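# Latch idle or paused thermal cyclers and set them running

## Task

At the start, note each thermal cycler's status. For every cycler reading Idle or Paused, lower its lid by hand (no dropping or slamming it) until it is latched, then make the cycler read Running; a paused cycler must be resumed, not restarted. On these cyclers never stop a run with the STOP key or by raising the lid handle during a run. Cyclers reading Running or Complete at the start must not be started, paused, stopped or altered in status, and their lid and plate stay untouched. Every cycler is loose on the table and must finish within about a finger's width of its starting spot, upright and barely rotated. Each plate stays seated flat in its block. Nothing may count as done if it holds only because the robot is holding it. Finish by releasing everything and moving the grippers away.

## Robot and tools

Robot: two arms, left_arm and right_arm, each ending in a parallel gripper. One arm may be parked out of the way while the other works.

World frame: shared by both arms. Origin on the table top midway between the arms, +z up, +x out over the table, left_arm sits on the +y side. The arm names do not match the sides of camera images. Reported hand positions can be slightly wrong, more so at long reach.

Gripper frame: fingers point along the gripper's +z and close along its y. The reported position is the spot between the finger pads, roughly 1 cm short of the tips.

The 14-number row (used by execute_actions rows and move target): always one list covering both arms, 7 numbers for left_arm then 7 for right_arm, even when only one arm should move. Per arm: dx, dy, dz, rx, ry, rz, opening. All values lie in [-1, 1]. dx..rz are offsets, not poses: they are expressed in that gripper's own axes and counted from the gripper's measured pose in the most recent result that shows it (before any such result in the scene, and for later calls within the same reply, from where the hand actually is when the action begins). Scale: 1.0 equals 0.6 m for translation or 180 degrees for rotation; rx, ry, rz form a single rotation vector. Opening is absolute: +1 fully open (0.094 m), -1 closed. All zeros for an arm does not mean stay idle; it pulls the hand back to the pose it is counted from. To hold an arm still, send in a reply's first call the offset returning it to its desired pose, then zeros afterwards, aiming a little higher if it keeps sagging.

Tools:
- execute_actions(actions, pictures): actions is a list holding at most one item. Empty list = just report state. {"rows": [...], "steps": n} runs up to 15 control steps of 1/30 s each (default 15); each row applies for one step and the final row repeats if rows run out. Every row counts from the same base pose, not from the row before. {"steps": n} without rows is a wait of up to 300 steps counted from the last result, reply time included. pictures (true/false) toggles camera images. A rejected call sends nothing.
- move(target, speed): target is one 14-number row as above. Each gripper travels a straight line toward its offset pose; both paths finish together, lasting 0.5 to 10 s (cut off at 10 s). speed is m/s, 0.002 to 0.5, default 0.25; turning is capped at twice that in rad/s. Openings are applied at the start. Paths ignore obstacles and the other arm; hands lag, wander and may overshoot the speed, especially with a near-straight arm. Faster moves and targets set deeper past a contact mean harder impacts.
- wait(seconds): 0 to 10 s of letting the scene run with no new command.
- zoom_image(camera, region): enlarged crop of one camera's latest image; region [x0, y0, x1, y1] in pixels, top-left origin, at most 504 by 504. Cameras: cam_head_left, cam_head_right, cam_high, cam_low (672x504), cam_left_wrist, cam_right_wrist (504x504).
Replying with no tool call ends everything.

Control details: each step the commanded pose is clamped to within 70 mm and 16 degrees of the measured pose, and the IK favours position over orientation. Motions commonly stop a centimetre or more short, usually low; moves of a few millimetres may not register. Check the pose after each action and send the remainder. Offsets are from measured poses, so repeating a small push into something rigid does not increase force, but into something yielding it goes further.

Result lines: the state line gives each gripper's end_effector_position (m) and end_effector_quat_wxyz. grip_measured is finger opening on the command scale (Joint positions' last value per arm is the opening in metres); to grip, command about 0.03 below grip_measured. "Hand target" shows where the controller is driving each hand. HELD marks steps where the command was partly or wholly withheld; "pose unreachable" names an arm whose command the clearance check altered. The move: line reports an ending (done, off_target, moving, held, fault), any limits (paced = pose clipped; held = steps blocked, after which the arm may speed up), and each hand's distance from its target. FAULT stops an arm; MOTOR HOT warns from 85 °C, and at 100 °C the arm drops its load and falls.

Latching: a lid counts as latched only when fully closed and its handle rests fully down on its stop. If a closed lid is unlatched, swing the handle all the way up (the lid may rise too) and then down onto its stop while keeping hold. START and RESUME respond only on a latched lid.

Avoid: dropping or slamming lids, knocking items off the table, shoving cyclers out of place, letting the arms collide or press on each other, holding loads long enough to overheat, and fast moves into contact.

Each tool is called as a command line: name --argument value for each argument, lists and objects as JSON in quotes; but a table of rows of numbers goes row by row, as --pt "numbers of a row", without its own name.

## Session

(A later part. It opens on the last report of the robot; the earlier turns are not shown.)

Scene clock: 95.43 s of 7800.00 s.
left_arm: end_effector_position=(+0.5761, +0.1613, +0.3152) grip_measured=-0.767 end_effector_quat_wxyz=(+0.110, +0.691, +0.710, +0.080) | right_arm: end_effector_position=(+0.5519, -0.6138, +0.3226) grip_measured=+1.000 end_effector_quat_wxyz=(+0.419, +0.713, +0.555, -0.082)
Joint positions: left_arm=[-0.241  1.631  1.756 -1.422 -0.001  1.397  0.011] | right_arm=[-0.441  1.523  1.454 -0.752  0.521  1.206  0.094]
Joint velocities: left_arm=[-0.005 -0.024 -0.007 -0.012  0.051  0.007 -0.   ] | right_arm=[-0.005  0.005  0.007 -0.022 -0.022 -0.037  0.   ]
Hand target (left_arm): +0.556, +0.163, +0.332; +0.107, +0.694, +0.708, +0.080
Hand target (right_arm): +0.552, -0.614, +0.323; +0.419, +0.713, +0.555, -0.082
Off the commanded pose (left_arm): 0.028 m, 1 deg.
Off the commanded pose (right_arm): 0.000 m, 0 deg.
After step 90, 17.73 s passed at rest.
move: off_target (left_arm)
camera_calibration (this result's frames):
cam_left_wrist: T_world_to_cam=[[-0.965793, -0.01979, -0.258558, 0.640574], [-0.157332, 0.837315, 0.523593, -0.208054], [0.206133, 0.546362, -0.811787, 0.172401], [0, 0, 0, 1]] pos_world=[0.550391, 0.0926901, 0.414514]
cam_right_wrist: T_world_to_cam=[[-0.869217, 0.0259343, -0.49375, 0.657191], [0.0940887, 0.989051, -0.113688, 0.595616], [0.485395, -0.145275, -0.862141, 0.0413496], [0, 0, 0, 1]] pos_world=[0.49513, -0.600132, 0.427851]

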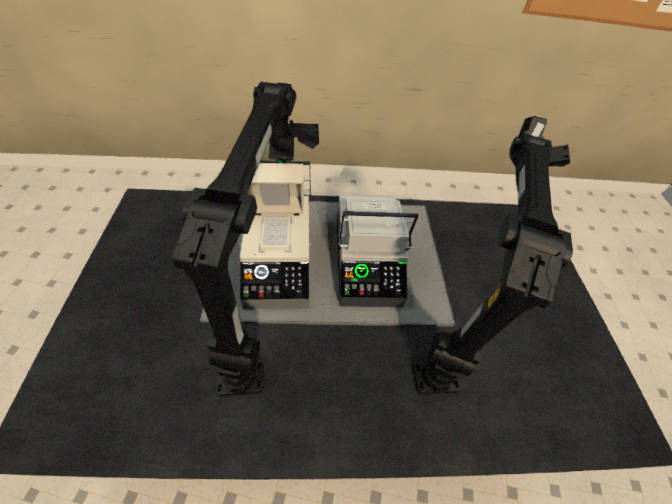

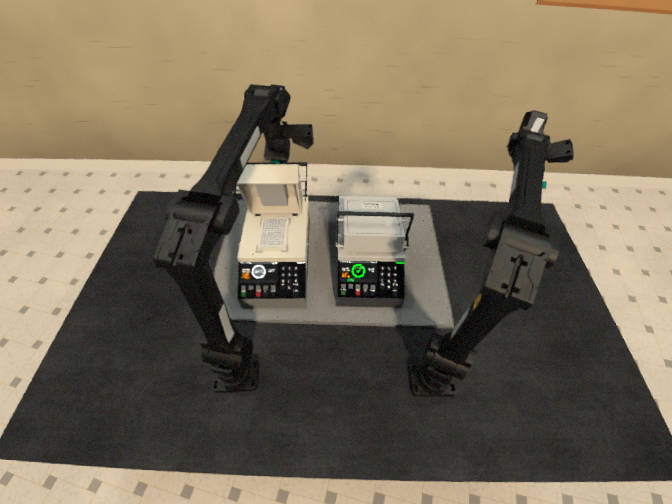

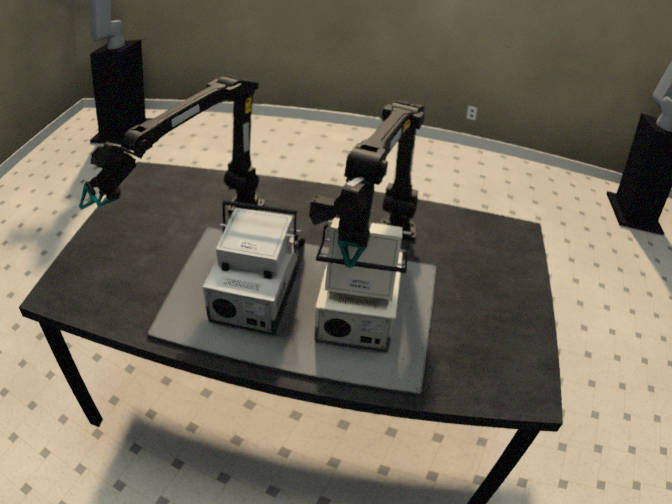

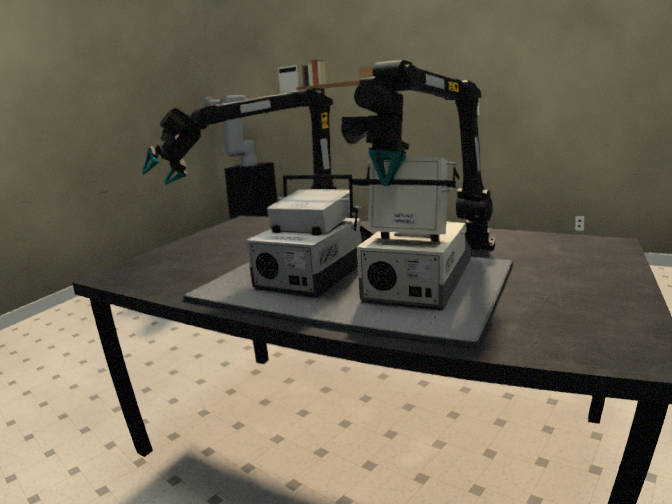

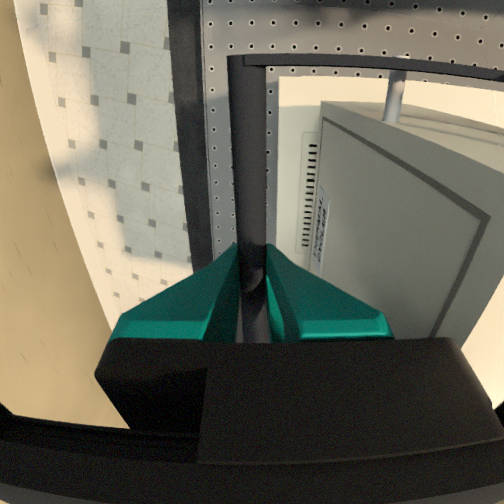

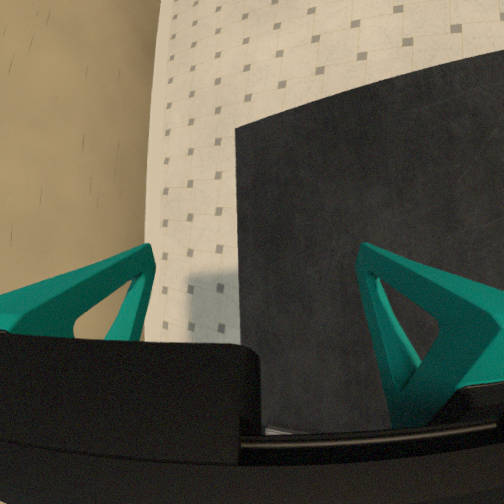

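move --target '[0,-0.09,-0.045,0,0,0,-0.78,0,0,0,0,0,0,1]' --speed 0.025

Scene clock: 108.20 s of 7800.00 s.
left_arm: end_effector_position=(+0.5342, +0.1588, +0.3214) grip_measured=-0.767 end_effector_quat_wxyz=(+0.120, +0.689, +0.710, +0.085) | right_arm: end_effector_position=(+0.5519, -0.6138, +0.3226) grip_measured=+1.000 end_effector_quat_wxyz=(+0.419, +0.713, +0.555, -0.082)
Joint positions: left_arm=[-0.258  1.509  1.624 -1.392 -0.003  1.377  0.011] | right_arm=[-0.441  1.523  1.454 -0.752  0.521  1.206  0.094]
Joint velocities: left_arm=[ 0.005 -0.005 -0.007  0.002  0.037 -0.051  0.   ] | right_arm=[-0.015 -0.005 -0.012  0.017  0.022  0.066  0.   ]
Hand target (left_arm): +0.517, +0.160, +0.327; +0.110, +0.691, +0.710, +0.080
Hand target (right_arm): +0.552, -0.614, +0.323; +0.419, +0.713, +0.555, -0.082
Off the commanded pose (left_arm): 0.018 m, 1 deg.
Off the commanded pose (right_arm): 0.000 m, 0 deg.
After step 90, 7.10 s passed at rest.
move: off_target (left_arm)
camera_calibration (this result's frames):
cam_left_wrist: T_world_to_cam=[[-0.960458, -0.0247071, -0.277327, 0.605561], [-0.169993, 0.840889, 0.513817, -0.206449], [0.220506, 0.540643, -0.811839, 0.180742], [0, 0, 0, 1]] pos_world=[0.506666, 0.0908457, 0.420748]
cam_right_wrist: T_world_to_cam=[[-0.869217, 0.0259343, -0.49375, 0.657191], [0.0940887, 0.989051, -0.113688, 0.595616], [0.485395, -0.145275, -0.862141, 0.0413496], [0, 0, 0, 1]] pos_world=[0.49513, -0.600132, 0.427851]

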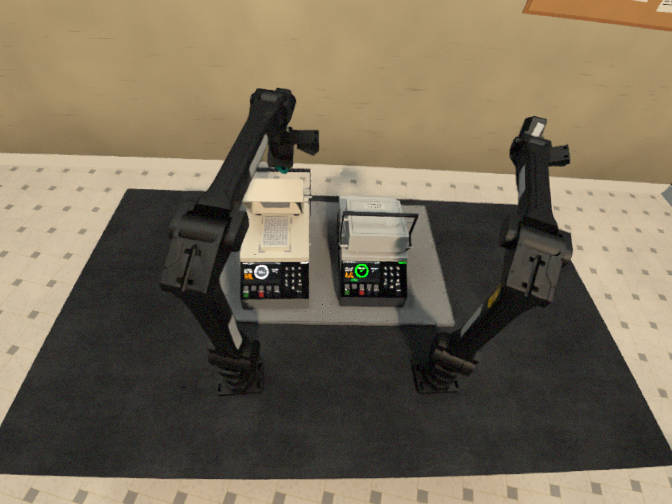

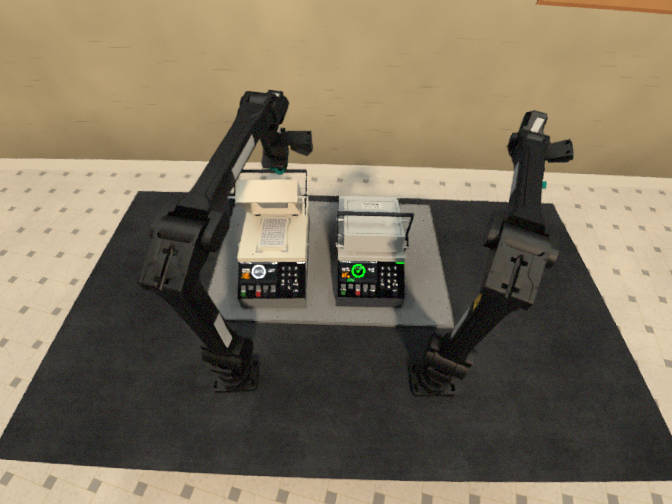

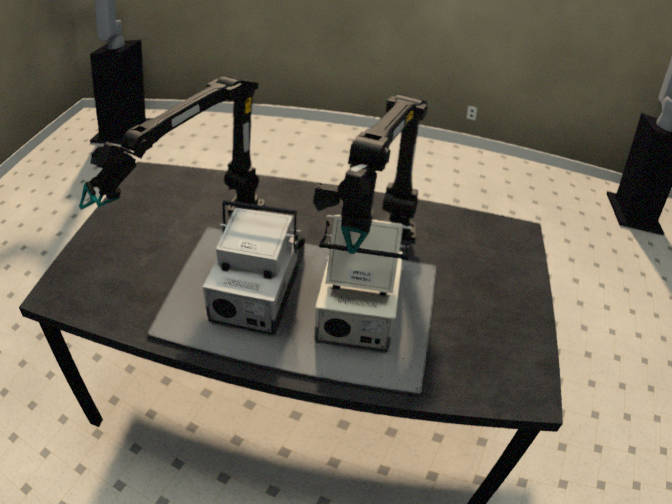

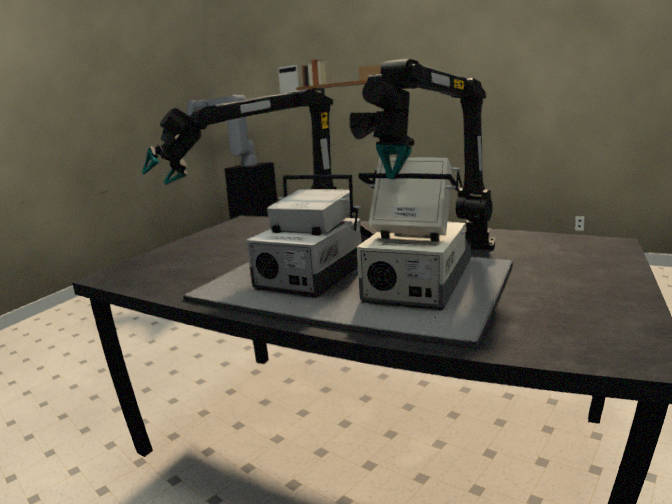

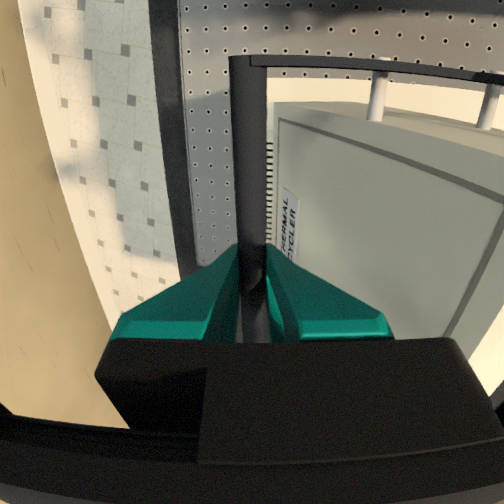

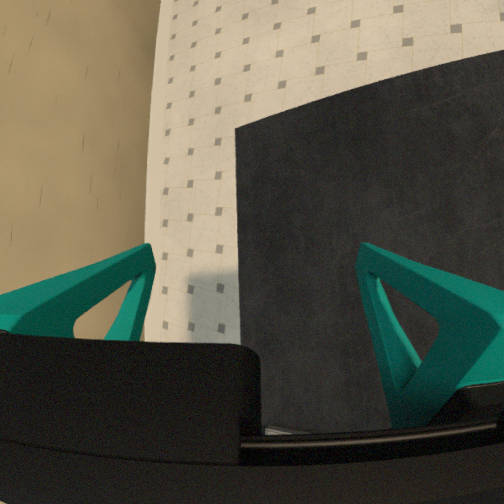

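move --target '[0,-0.095,-0.005,0,0,0,-0.78,0,0,0,0,0,0,1]' --speed 0.025

Scene clock: 115.17 s of 7800.00 s.
left_arm: end_effector_position=(+0.4848, +0.1557, +0.3217) grip_measured=-0.768 end_effector_quat_wxyz=(+0.136, +0.687, +0.708, +0.092) | right_arm: end_effector_position=(+0.5519, -0.6138, +0.3226) grip_measured=+1.000 end_effector_quat_wxyz=(+0.419, +0.713, +0.555, -0.082)
Joint positions: left_arm=[-0.282  1.36   1.463 -1.344 -0.004  1.354  0.011] | right_arm=[-0.441  1.523  1.454 -0.752  0.521  1.206  0.094]
Joint velocities: left_arm=[-0.005  0.015  0.012 -0.017  0.022 -0.007  0.   ] | right_arm=[ 0.005 -0.005 -0.007 -0.007 -0.022 -0.081  0.   ]
Hand target (left_arm): +0.479, +0.157, +0.308; +0.120, +0.689, +0.710, +0.084
Hand target (right_arm): +0.552, -0.614, +0.323; +0.419, +0.713, +0.555, -0.082
Off the commanded pose (left_arm): 0.015 m, 2 deg.
Off the commanded pose (right_arm): 0.000 m, 0 deg.
After step 90, 1.40 s passed at rest.
move: off_target (left_arm)
camera_calibration (this result's frames):
cam_left_wrist: T_world_to_cam=[[-0.950427, -0.0264647, -0.30982, 0.564012], [-0.185755, 0.84737, 0.497453, -0.200544], [0.249367, 0.530343, -0.810279, 0.180601], [0, 0, 0, 1]] pos_world=[0.453764, 0.0890812, 0.420841]
cam_right_wrist: T_world_to_cam=[[-0.869217, 0.0259343, -0.49375, 0.657191], [0.0940887, 0.989051, -0.113688, 0.595616], [0.485395, -0.145275, -0.862141, 0.0413496], [0, 0, 0, 1]] pos_world=[0.49513, -0.600132, 0.427851]

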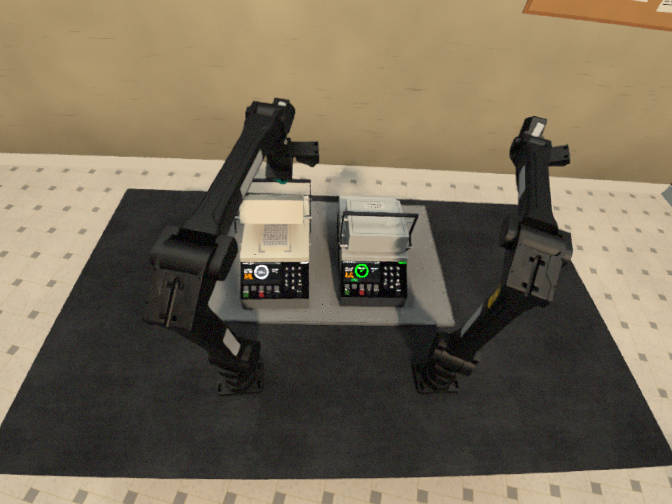

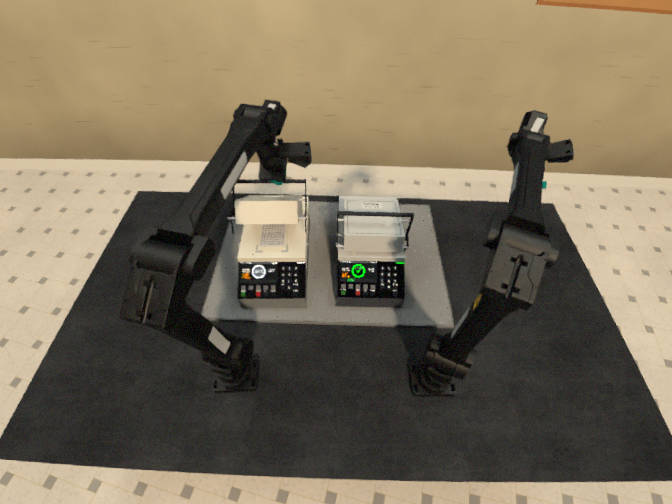

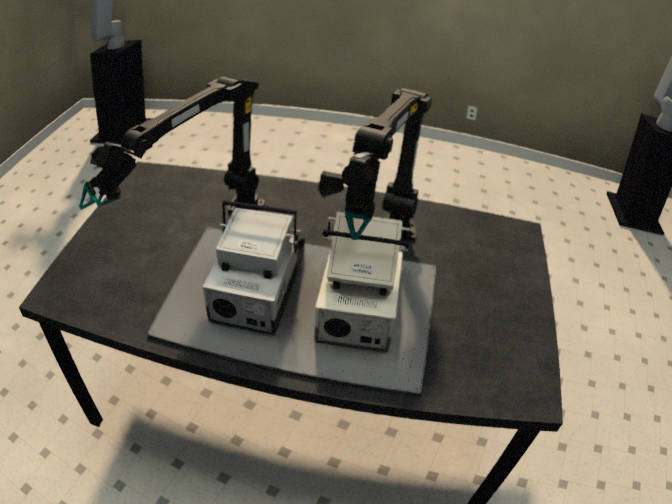

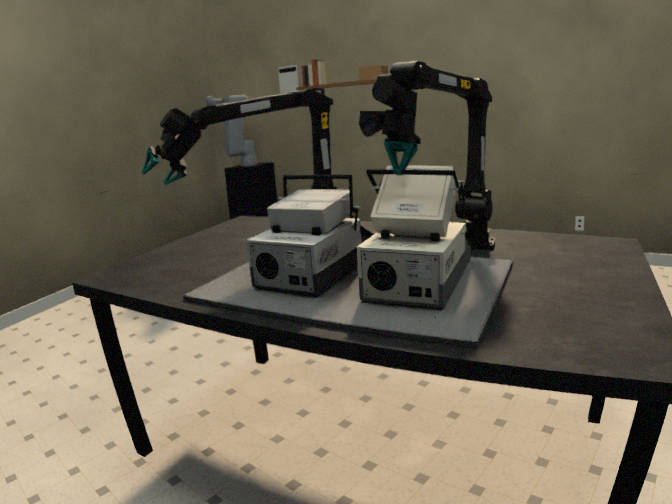

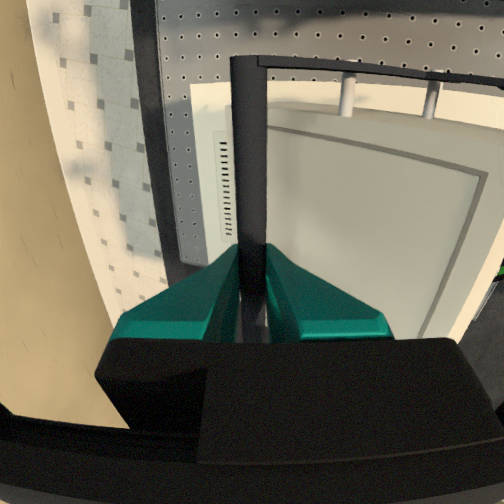

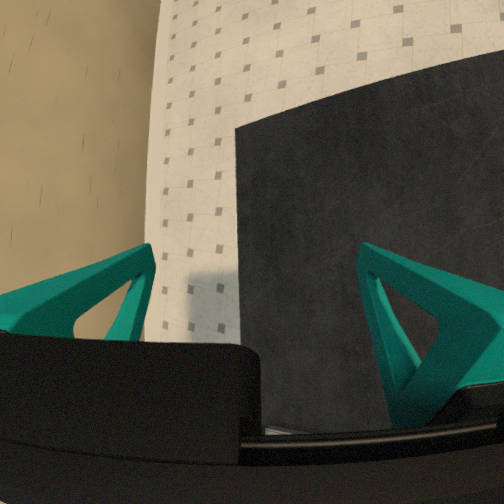

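move --target '[0,-0.105,0.005,0,0,0,-0.78,0,0,0,0,0,0,1]' --speed 0.02

Scene clock: 127.67 s of 7800.00 s.
left_arm: end_effector_position=(+0.4199, +0.1517, +0.2912) grip_measured=-0.768 end_effector_quat_wxyz=(+0.122, +0.689, +0.710, +0.075) | right_arm: end_effector_position=(+0.5519, -0.6138, +0.3226) grip_measured=+1.000 end_effector_quat_wxyz=(+0.419, +0.713, +0.555, -0.082)
Joint positions: left_arm=[-0.322  1.218  1.264 -1.33  -0.003  1.313  0.011] | right_arm=[-0.441  1.523  1.454 -0.752  0.521  1.206  0.094]
Joint velocities: left_arm=[ 0.005  0.005 -0.022  0.017 -0.022  0.037  0.001] | right_arm=[-0.015 -0.005  0.012  0.002 -0.037 -0.007  0.   ]
Hand target (left_arm): +0.426, +0.153, +0.299; +0.136, +0.687, +0.708, +0.091
Hand target (right_arm): +0.552, -0.614, +0.323; +0.419, +0.713, +0.555, -0.082
Off the commanded pose (left_arm): 0.010 m, 3 deg.
Off the commanded pose (right_arm): 0.000 m, 0 deg.
After step 90, 6.07 s passed at rest.
move: off_target (left_arm)
camera_calibration (this result's frames):
cam_left_wrist: T_world_to_cam=[[-0.963137, -0.0263177, -0.26772, 0.485798], [-0.162751, 0.849413, 0.502006, -0.205286], [0.214194, 0.527072, -0.822384, 0.193047], [0, 0, 0, 1]] pos_world=[0.39313, 0.0854077, 0.391871]
cam_right_wrist: T_world_to_cam=[[-0.869217, 0.0259343, -0.49375, 0.657191], [0.0940887, 0.989051, -0.113688, 0.595616], [0.485395, -0.145275, -0.862141, 0.0413496], [0, 0, 0, 1]] pos_world=[0.49513, -0.600132, 0.427851]

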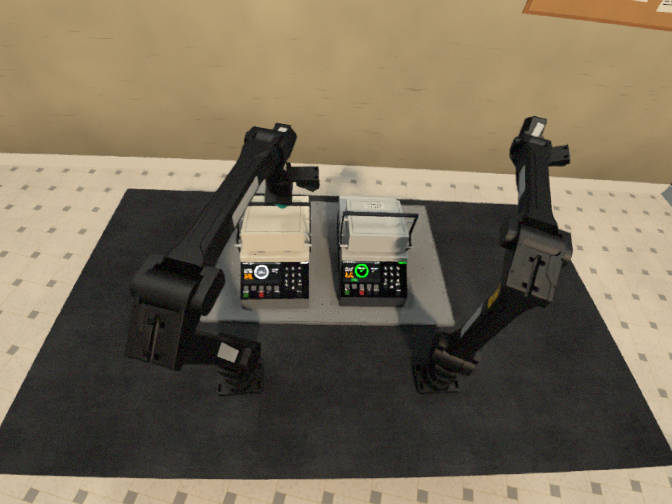

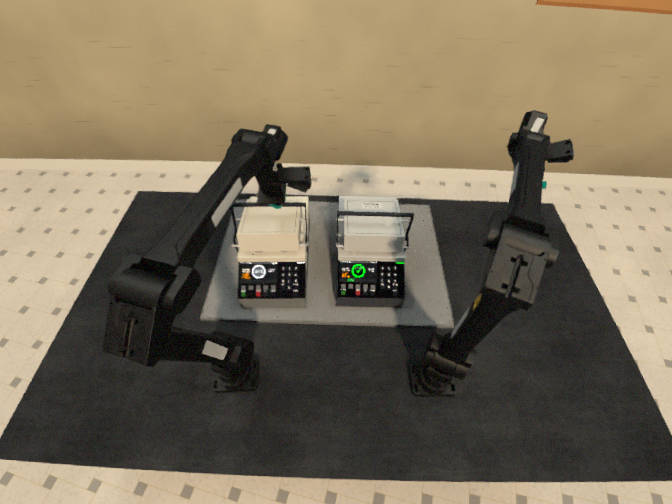

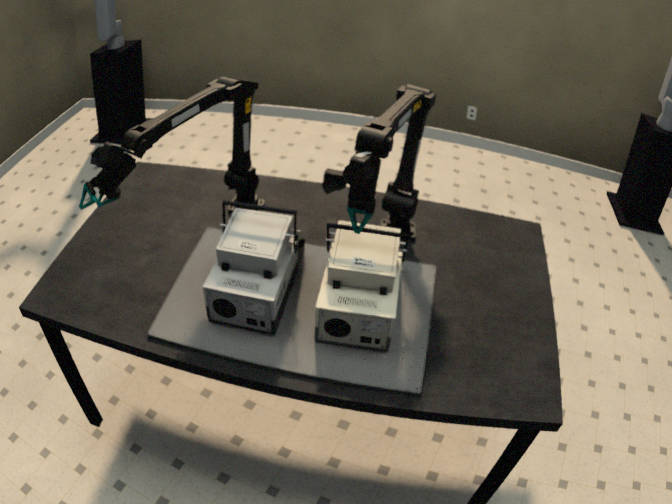

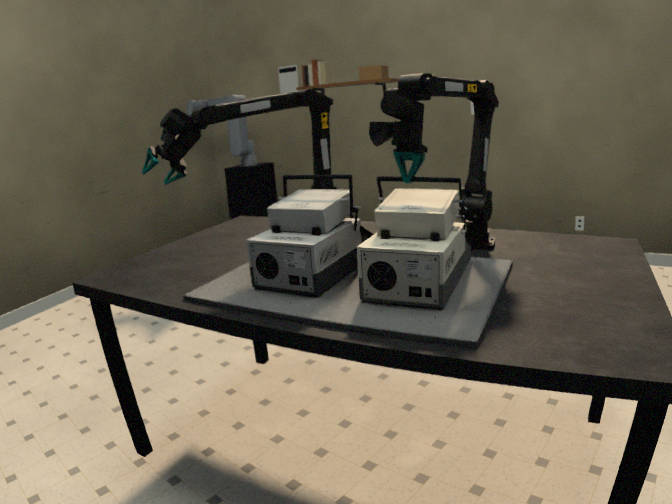

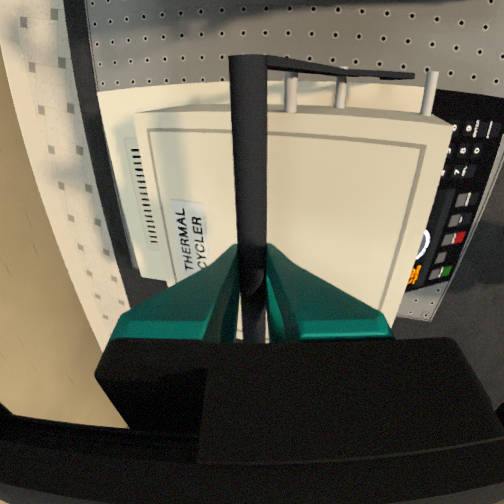

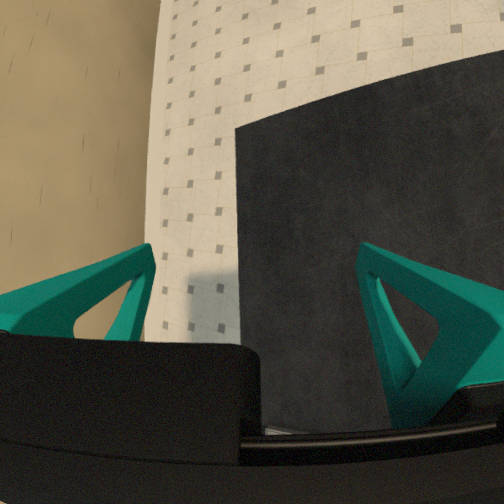

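move --target '[0,-0.11,0.03,0,0,0,-0.77,0,0,0,0,0,0,1]' --speed 0.02

move --target '[0,-0.105,0.06,0,0,0,-0.77,0,0,0,0,0,0,1]' --speed 0.03

Scene clock: 139.50 s of 7800.00 s.
left_arm: end_effector_position=(+0.3731, +0.1487, +0.2841) grip_measured=-0.764 end_effector_quat_wxyz=(+0.155, +0.684, +0.707, +0.095) | right_arm: end_effector_position=(+0.5519, -0.6138, +0.3226) grip_measured=+1.000 end_effector_quat_wxyz=(+0.419, +0.713, +0.555, -0.082)
Joint positions: left_arm=[-0.366  1.049  1.104 -1.26  -0.018  1.269  0.011] | right_arm=[-0.441  1.523  1.454 -0.752  0.521  1.206  0.094]
Joint velocities: left_arm=[ 0.015 -0.015  0.002  0.002  0.022 -0.022  0.   ] | right_arm=[-0.015  0.005 -0.012  0.017 -0.007  0.007  0.   ]
Hand target (left_arm): +0.361, +0.148, +0.257; +0.122, +0.689, +0.710, +0.075
Hand target (right_arm): +0.552, -0.614, +0.323; +0.419, +0.713, +0.555, -0.082
Off the commanded pose (left_arm): 0.031 m, 4 deg.
Off the commanded pose (right_arm): 0.000 m, 0 deg.
After step 90, 5.17 s passed at rest.
move: off_target (left_arm)
camera_calibration (this result's frames):
cam_left_wrist: T_world_to_cam=[[-0.940039, -0.0345815, -0.33931, 0.451696], [-0.201782, 0.858452, 0.471535, -0.184968], [0.274975, 0.511728, -0.813956, 0.175959], [0, 0, 0, 1]] pos_world=[0.338904, 0.0843633, 0.383707]
cam_right_wrist: T_world_to_cam=[[-0.869217, 0.0259343, -0.49375, 0.657191], [0.0940887, 0.989051, -0.113688, 0.595616], [0.485395, -0.145275, -0.862141, 0.0413496], [0, 0, 0, 1]] pos_world=[0.49513, -0.600132, 0.427851]

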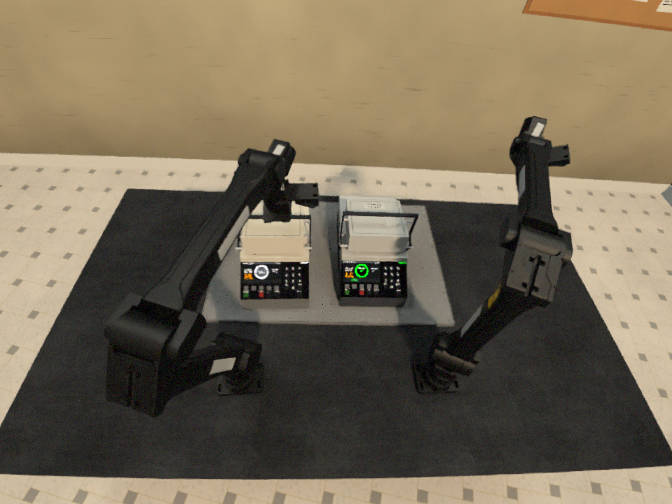

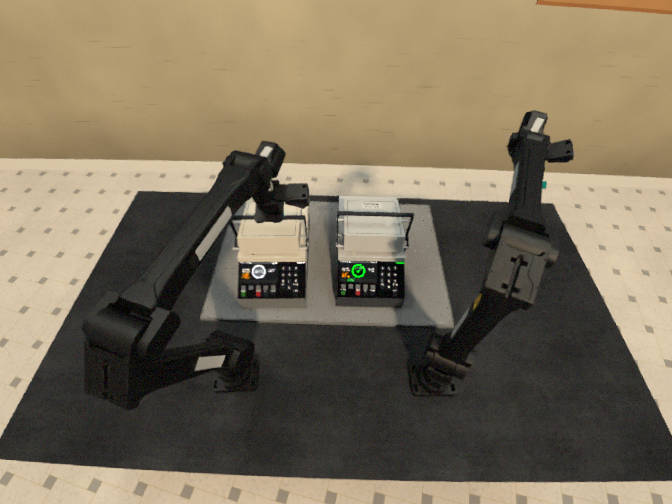

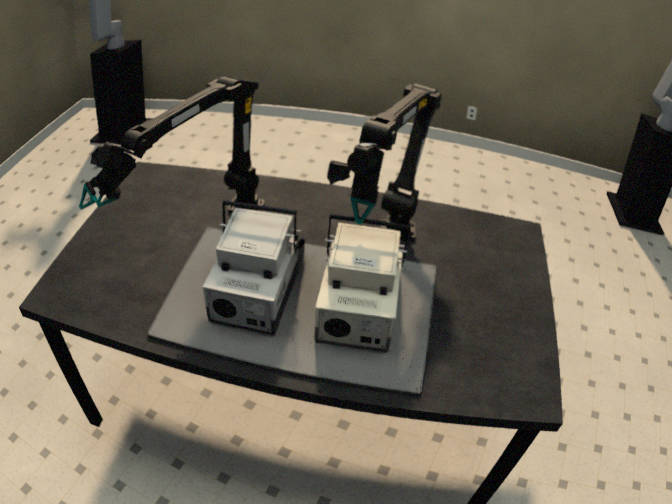

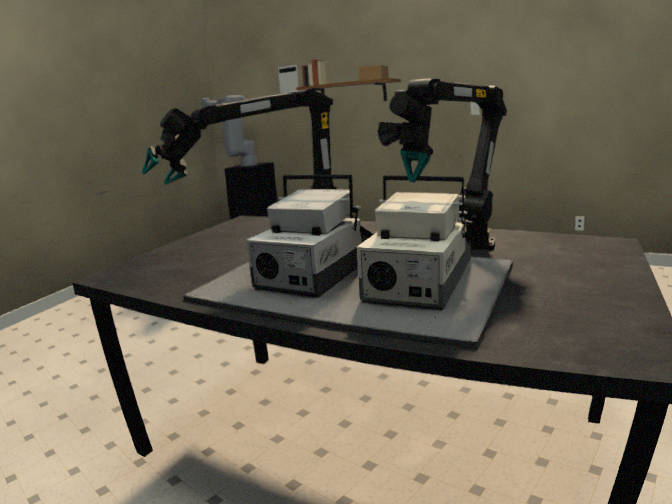

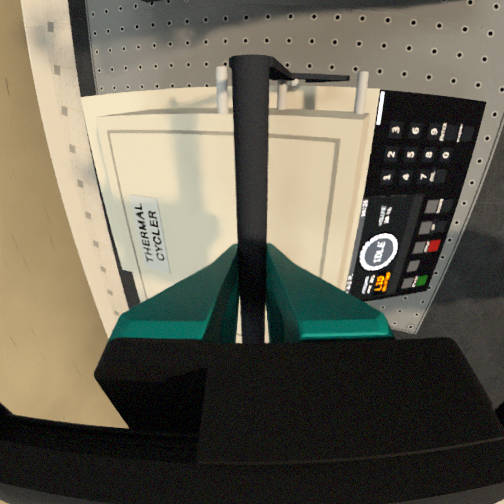

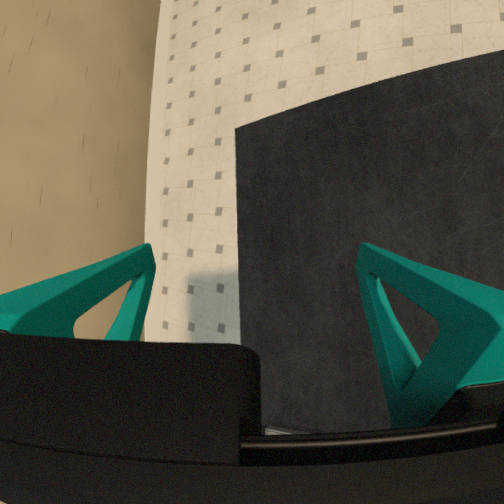

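Scene clock: 142.17 s of 7800.00 s.
left_arm: end_effector_position=(+0.3336, +0.1460, +0.2628) grip_measured=-0.764 end_effector_quat_wxyz=(+0.189, +0.679, +0.700, +0.116) | right_arm: end_effector_position=(+0.5519, -0.6138, +0.3226) grip_measured=+1.000 end_effector_quat_wxyz=(+0.419, +0.713, +0.555, -0.082)
Joint positions: left_arm=[-0.422  0.892  0.936 -1.171 -0.047  1.221  0.011] | right_arm=[-0.441  1.523  1.454 -0.752  0.521  1.206  0.094]
Joint velocities: left_arm=[-0.015 -0.024  0.007 -0.002 -0.007  0.037  0.001] | right_arm=[ 0.005 -0.005 -0.007 -0.007 -0.007  0.007  0.   ]
Hand target (left_arm): +0.325, +0.144, +0.230; +0.155, +0.684, +0.707, +0.094
Hand target (right_arm): +0.552, -0.614, +0.323; +0.419, +0.713, +0.555, -0.082
Off the commanded pose (left_arm): 0.035 m, 5 deg.
Off the commanded pose (right_arm): 0.000 m, 0 deg.
move: off_target (left_arm)
camera_calibration (this result's frames):
cam_left_wrist: T_world_to_cam=[[-0.910493, -0.0402753, -0.411559, 0.417248], [-0.237148, 0.86618, 0.439879, -0.161572], [0.338768, 0.498107, -0.798202, 0.147492], [0, 0, 0, 1]] pos_world=[0.291619, 0.0832879, 0.360522]
cam_right_wrist: T_world_to_cam=[[-0.869217, 0.0259343, -0.49375, 0.657191], [0.0940887, 0.989051, -0.113688, 0.595616], [0.485395, -0.145275, -0.862141, 0.0413496], [0, 0, 0, 1]] pos_world=[0.49513, -0.600132, 0.427851]

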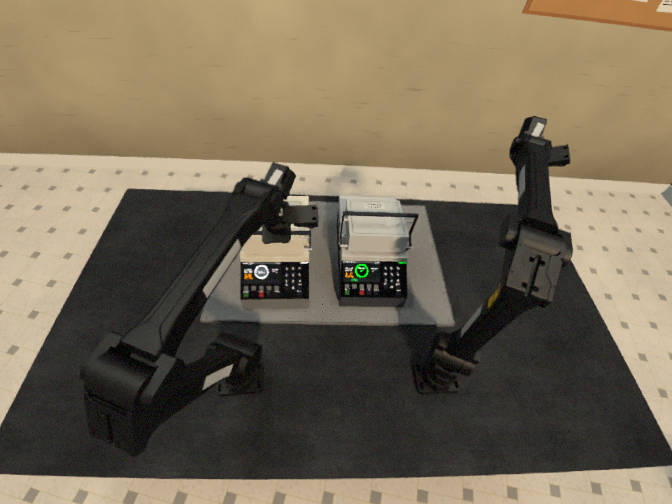

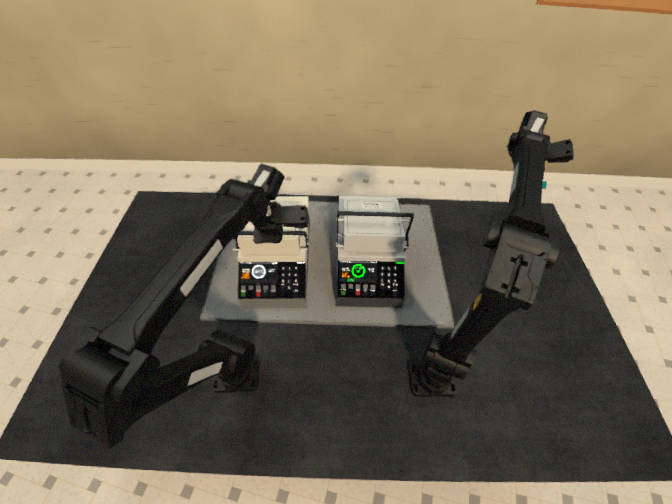

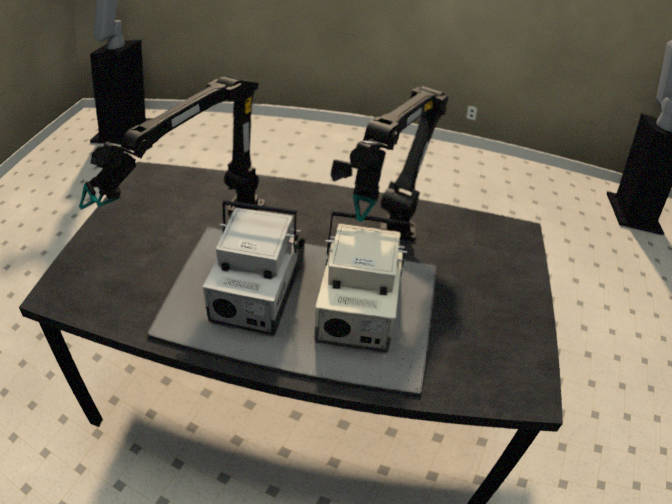

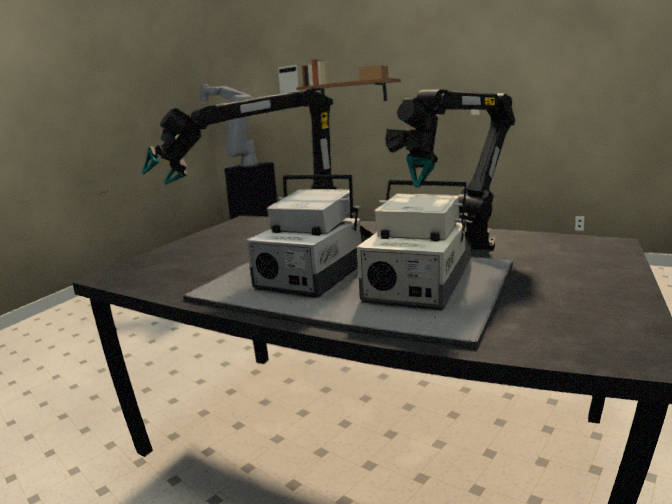

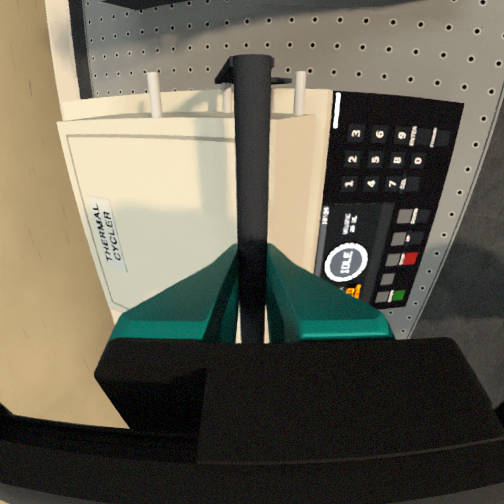

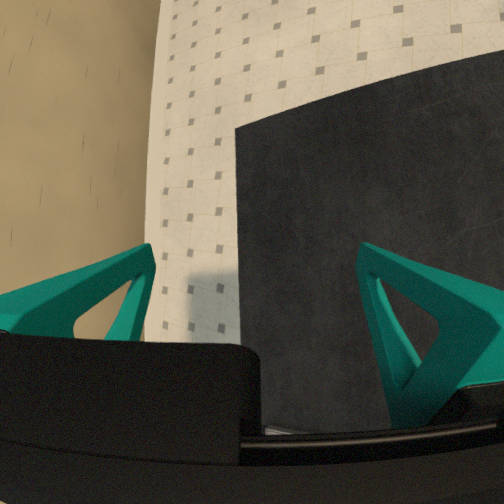

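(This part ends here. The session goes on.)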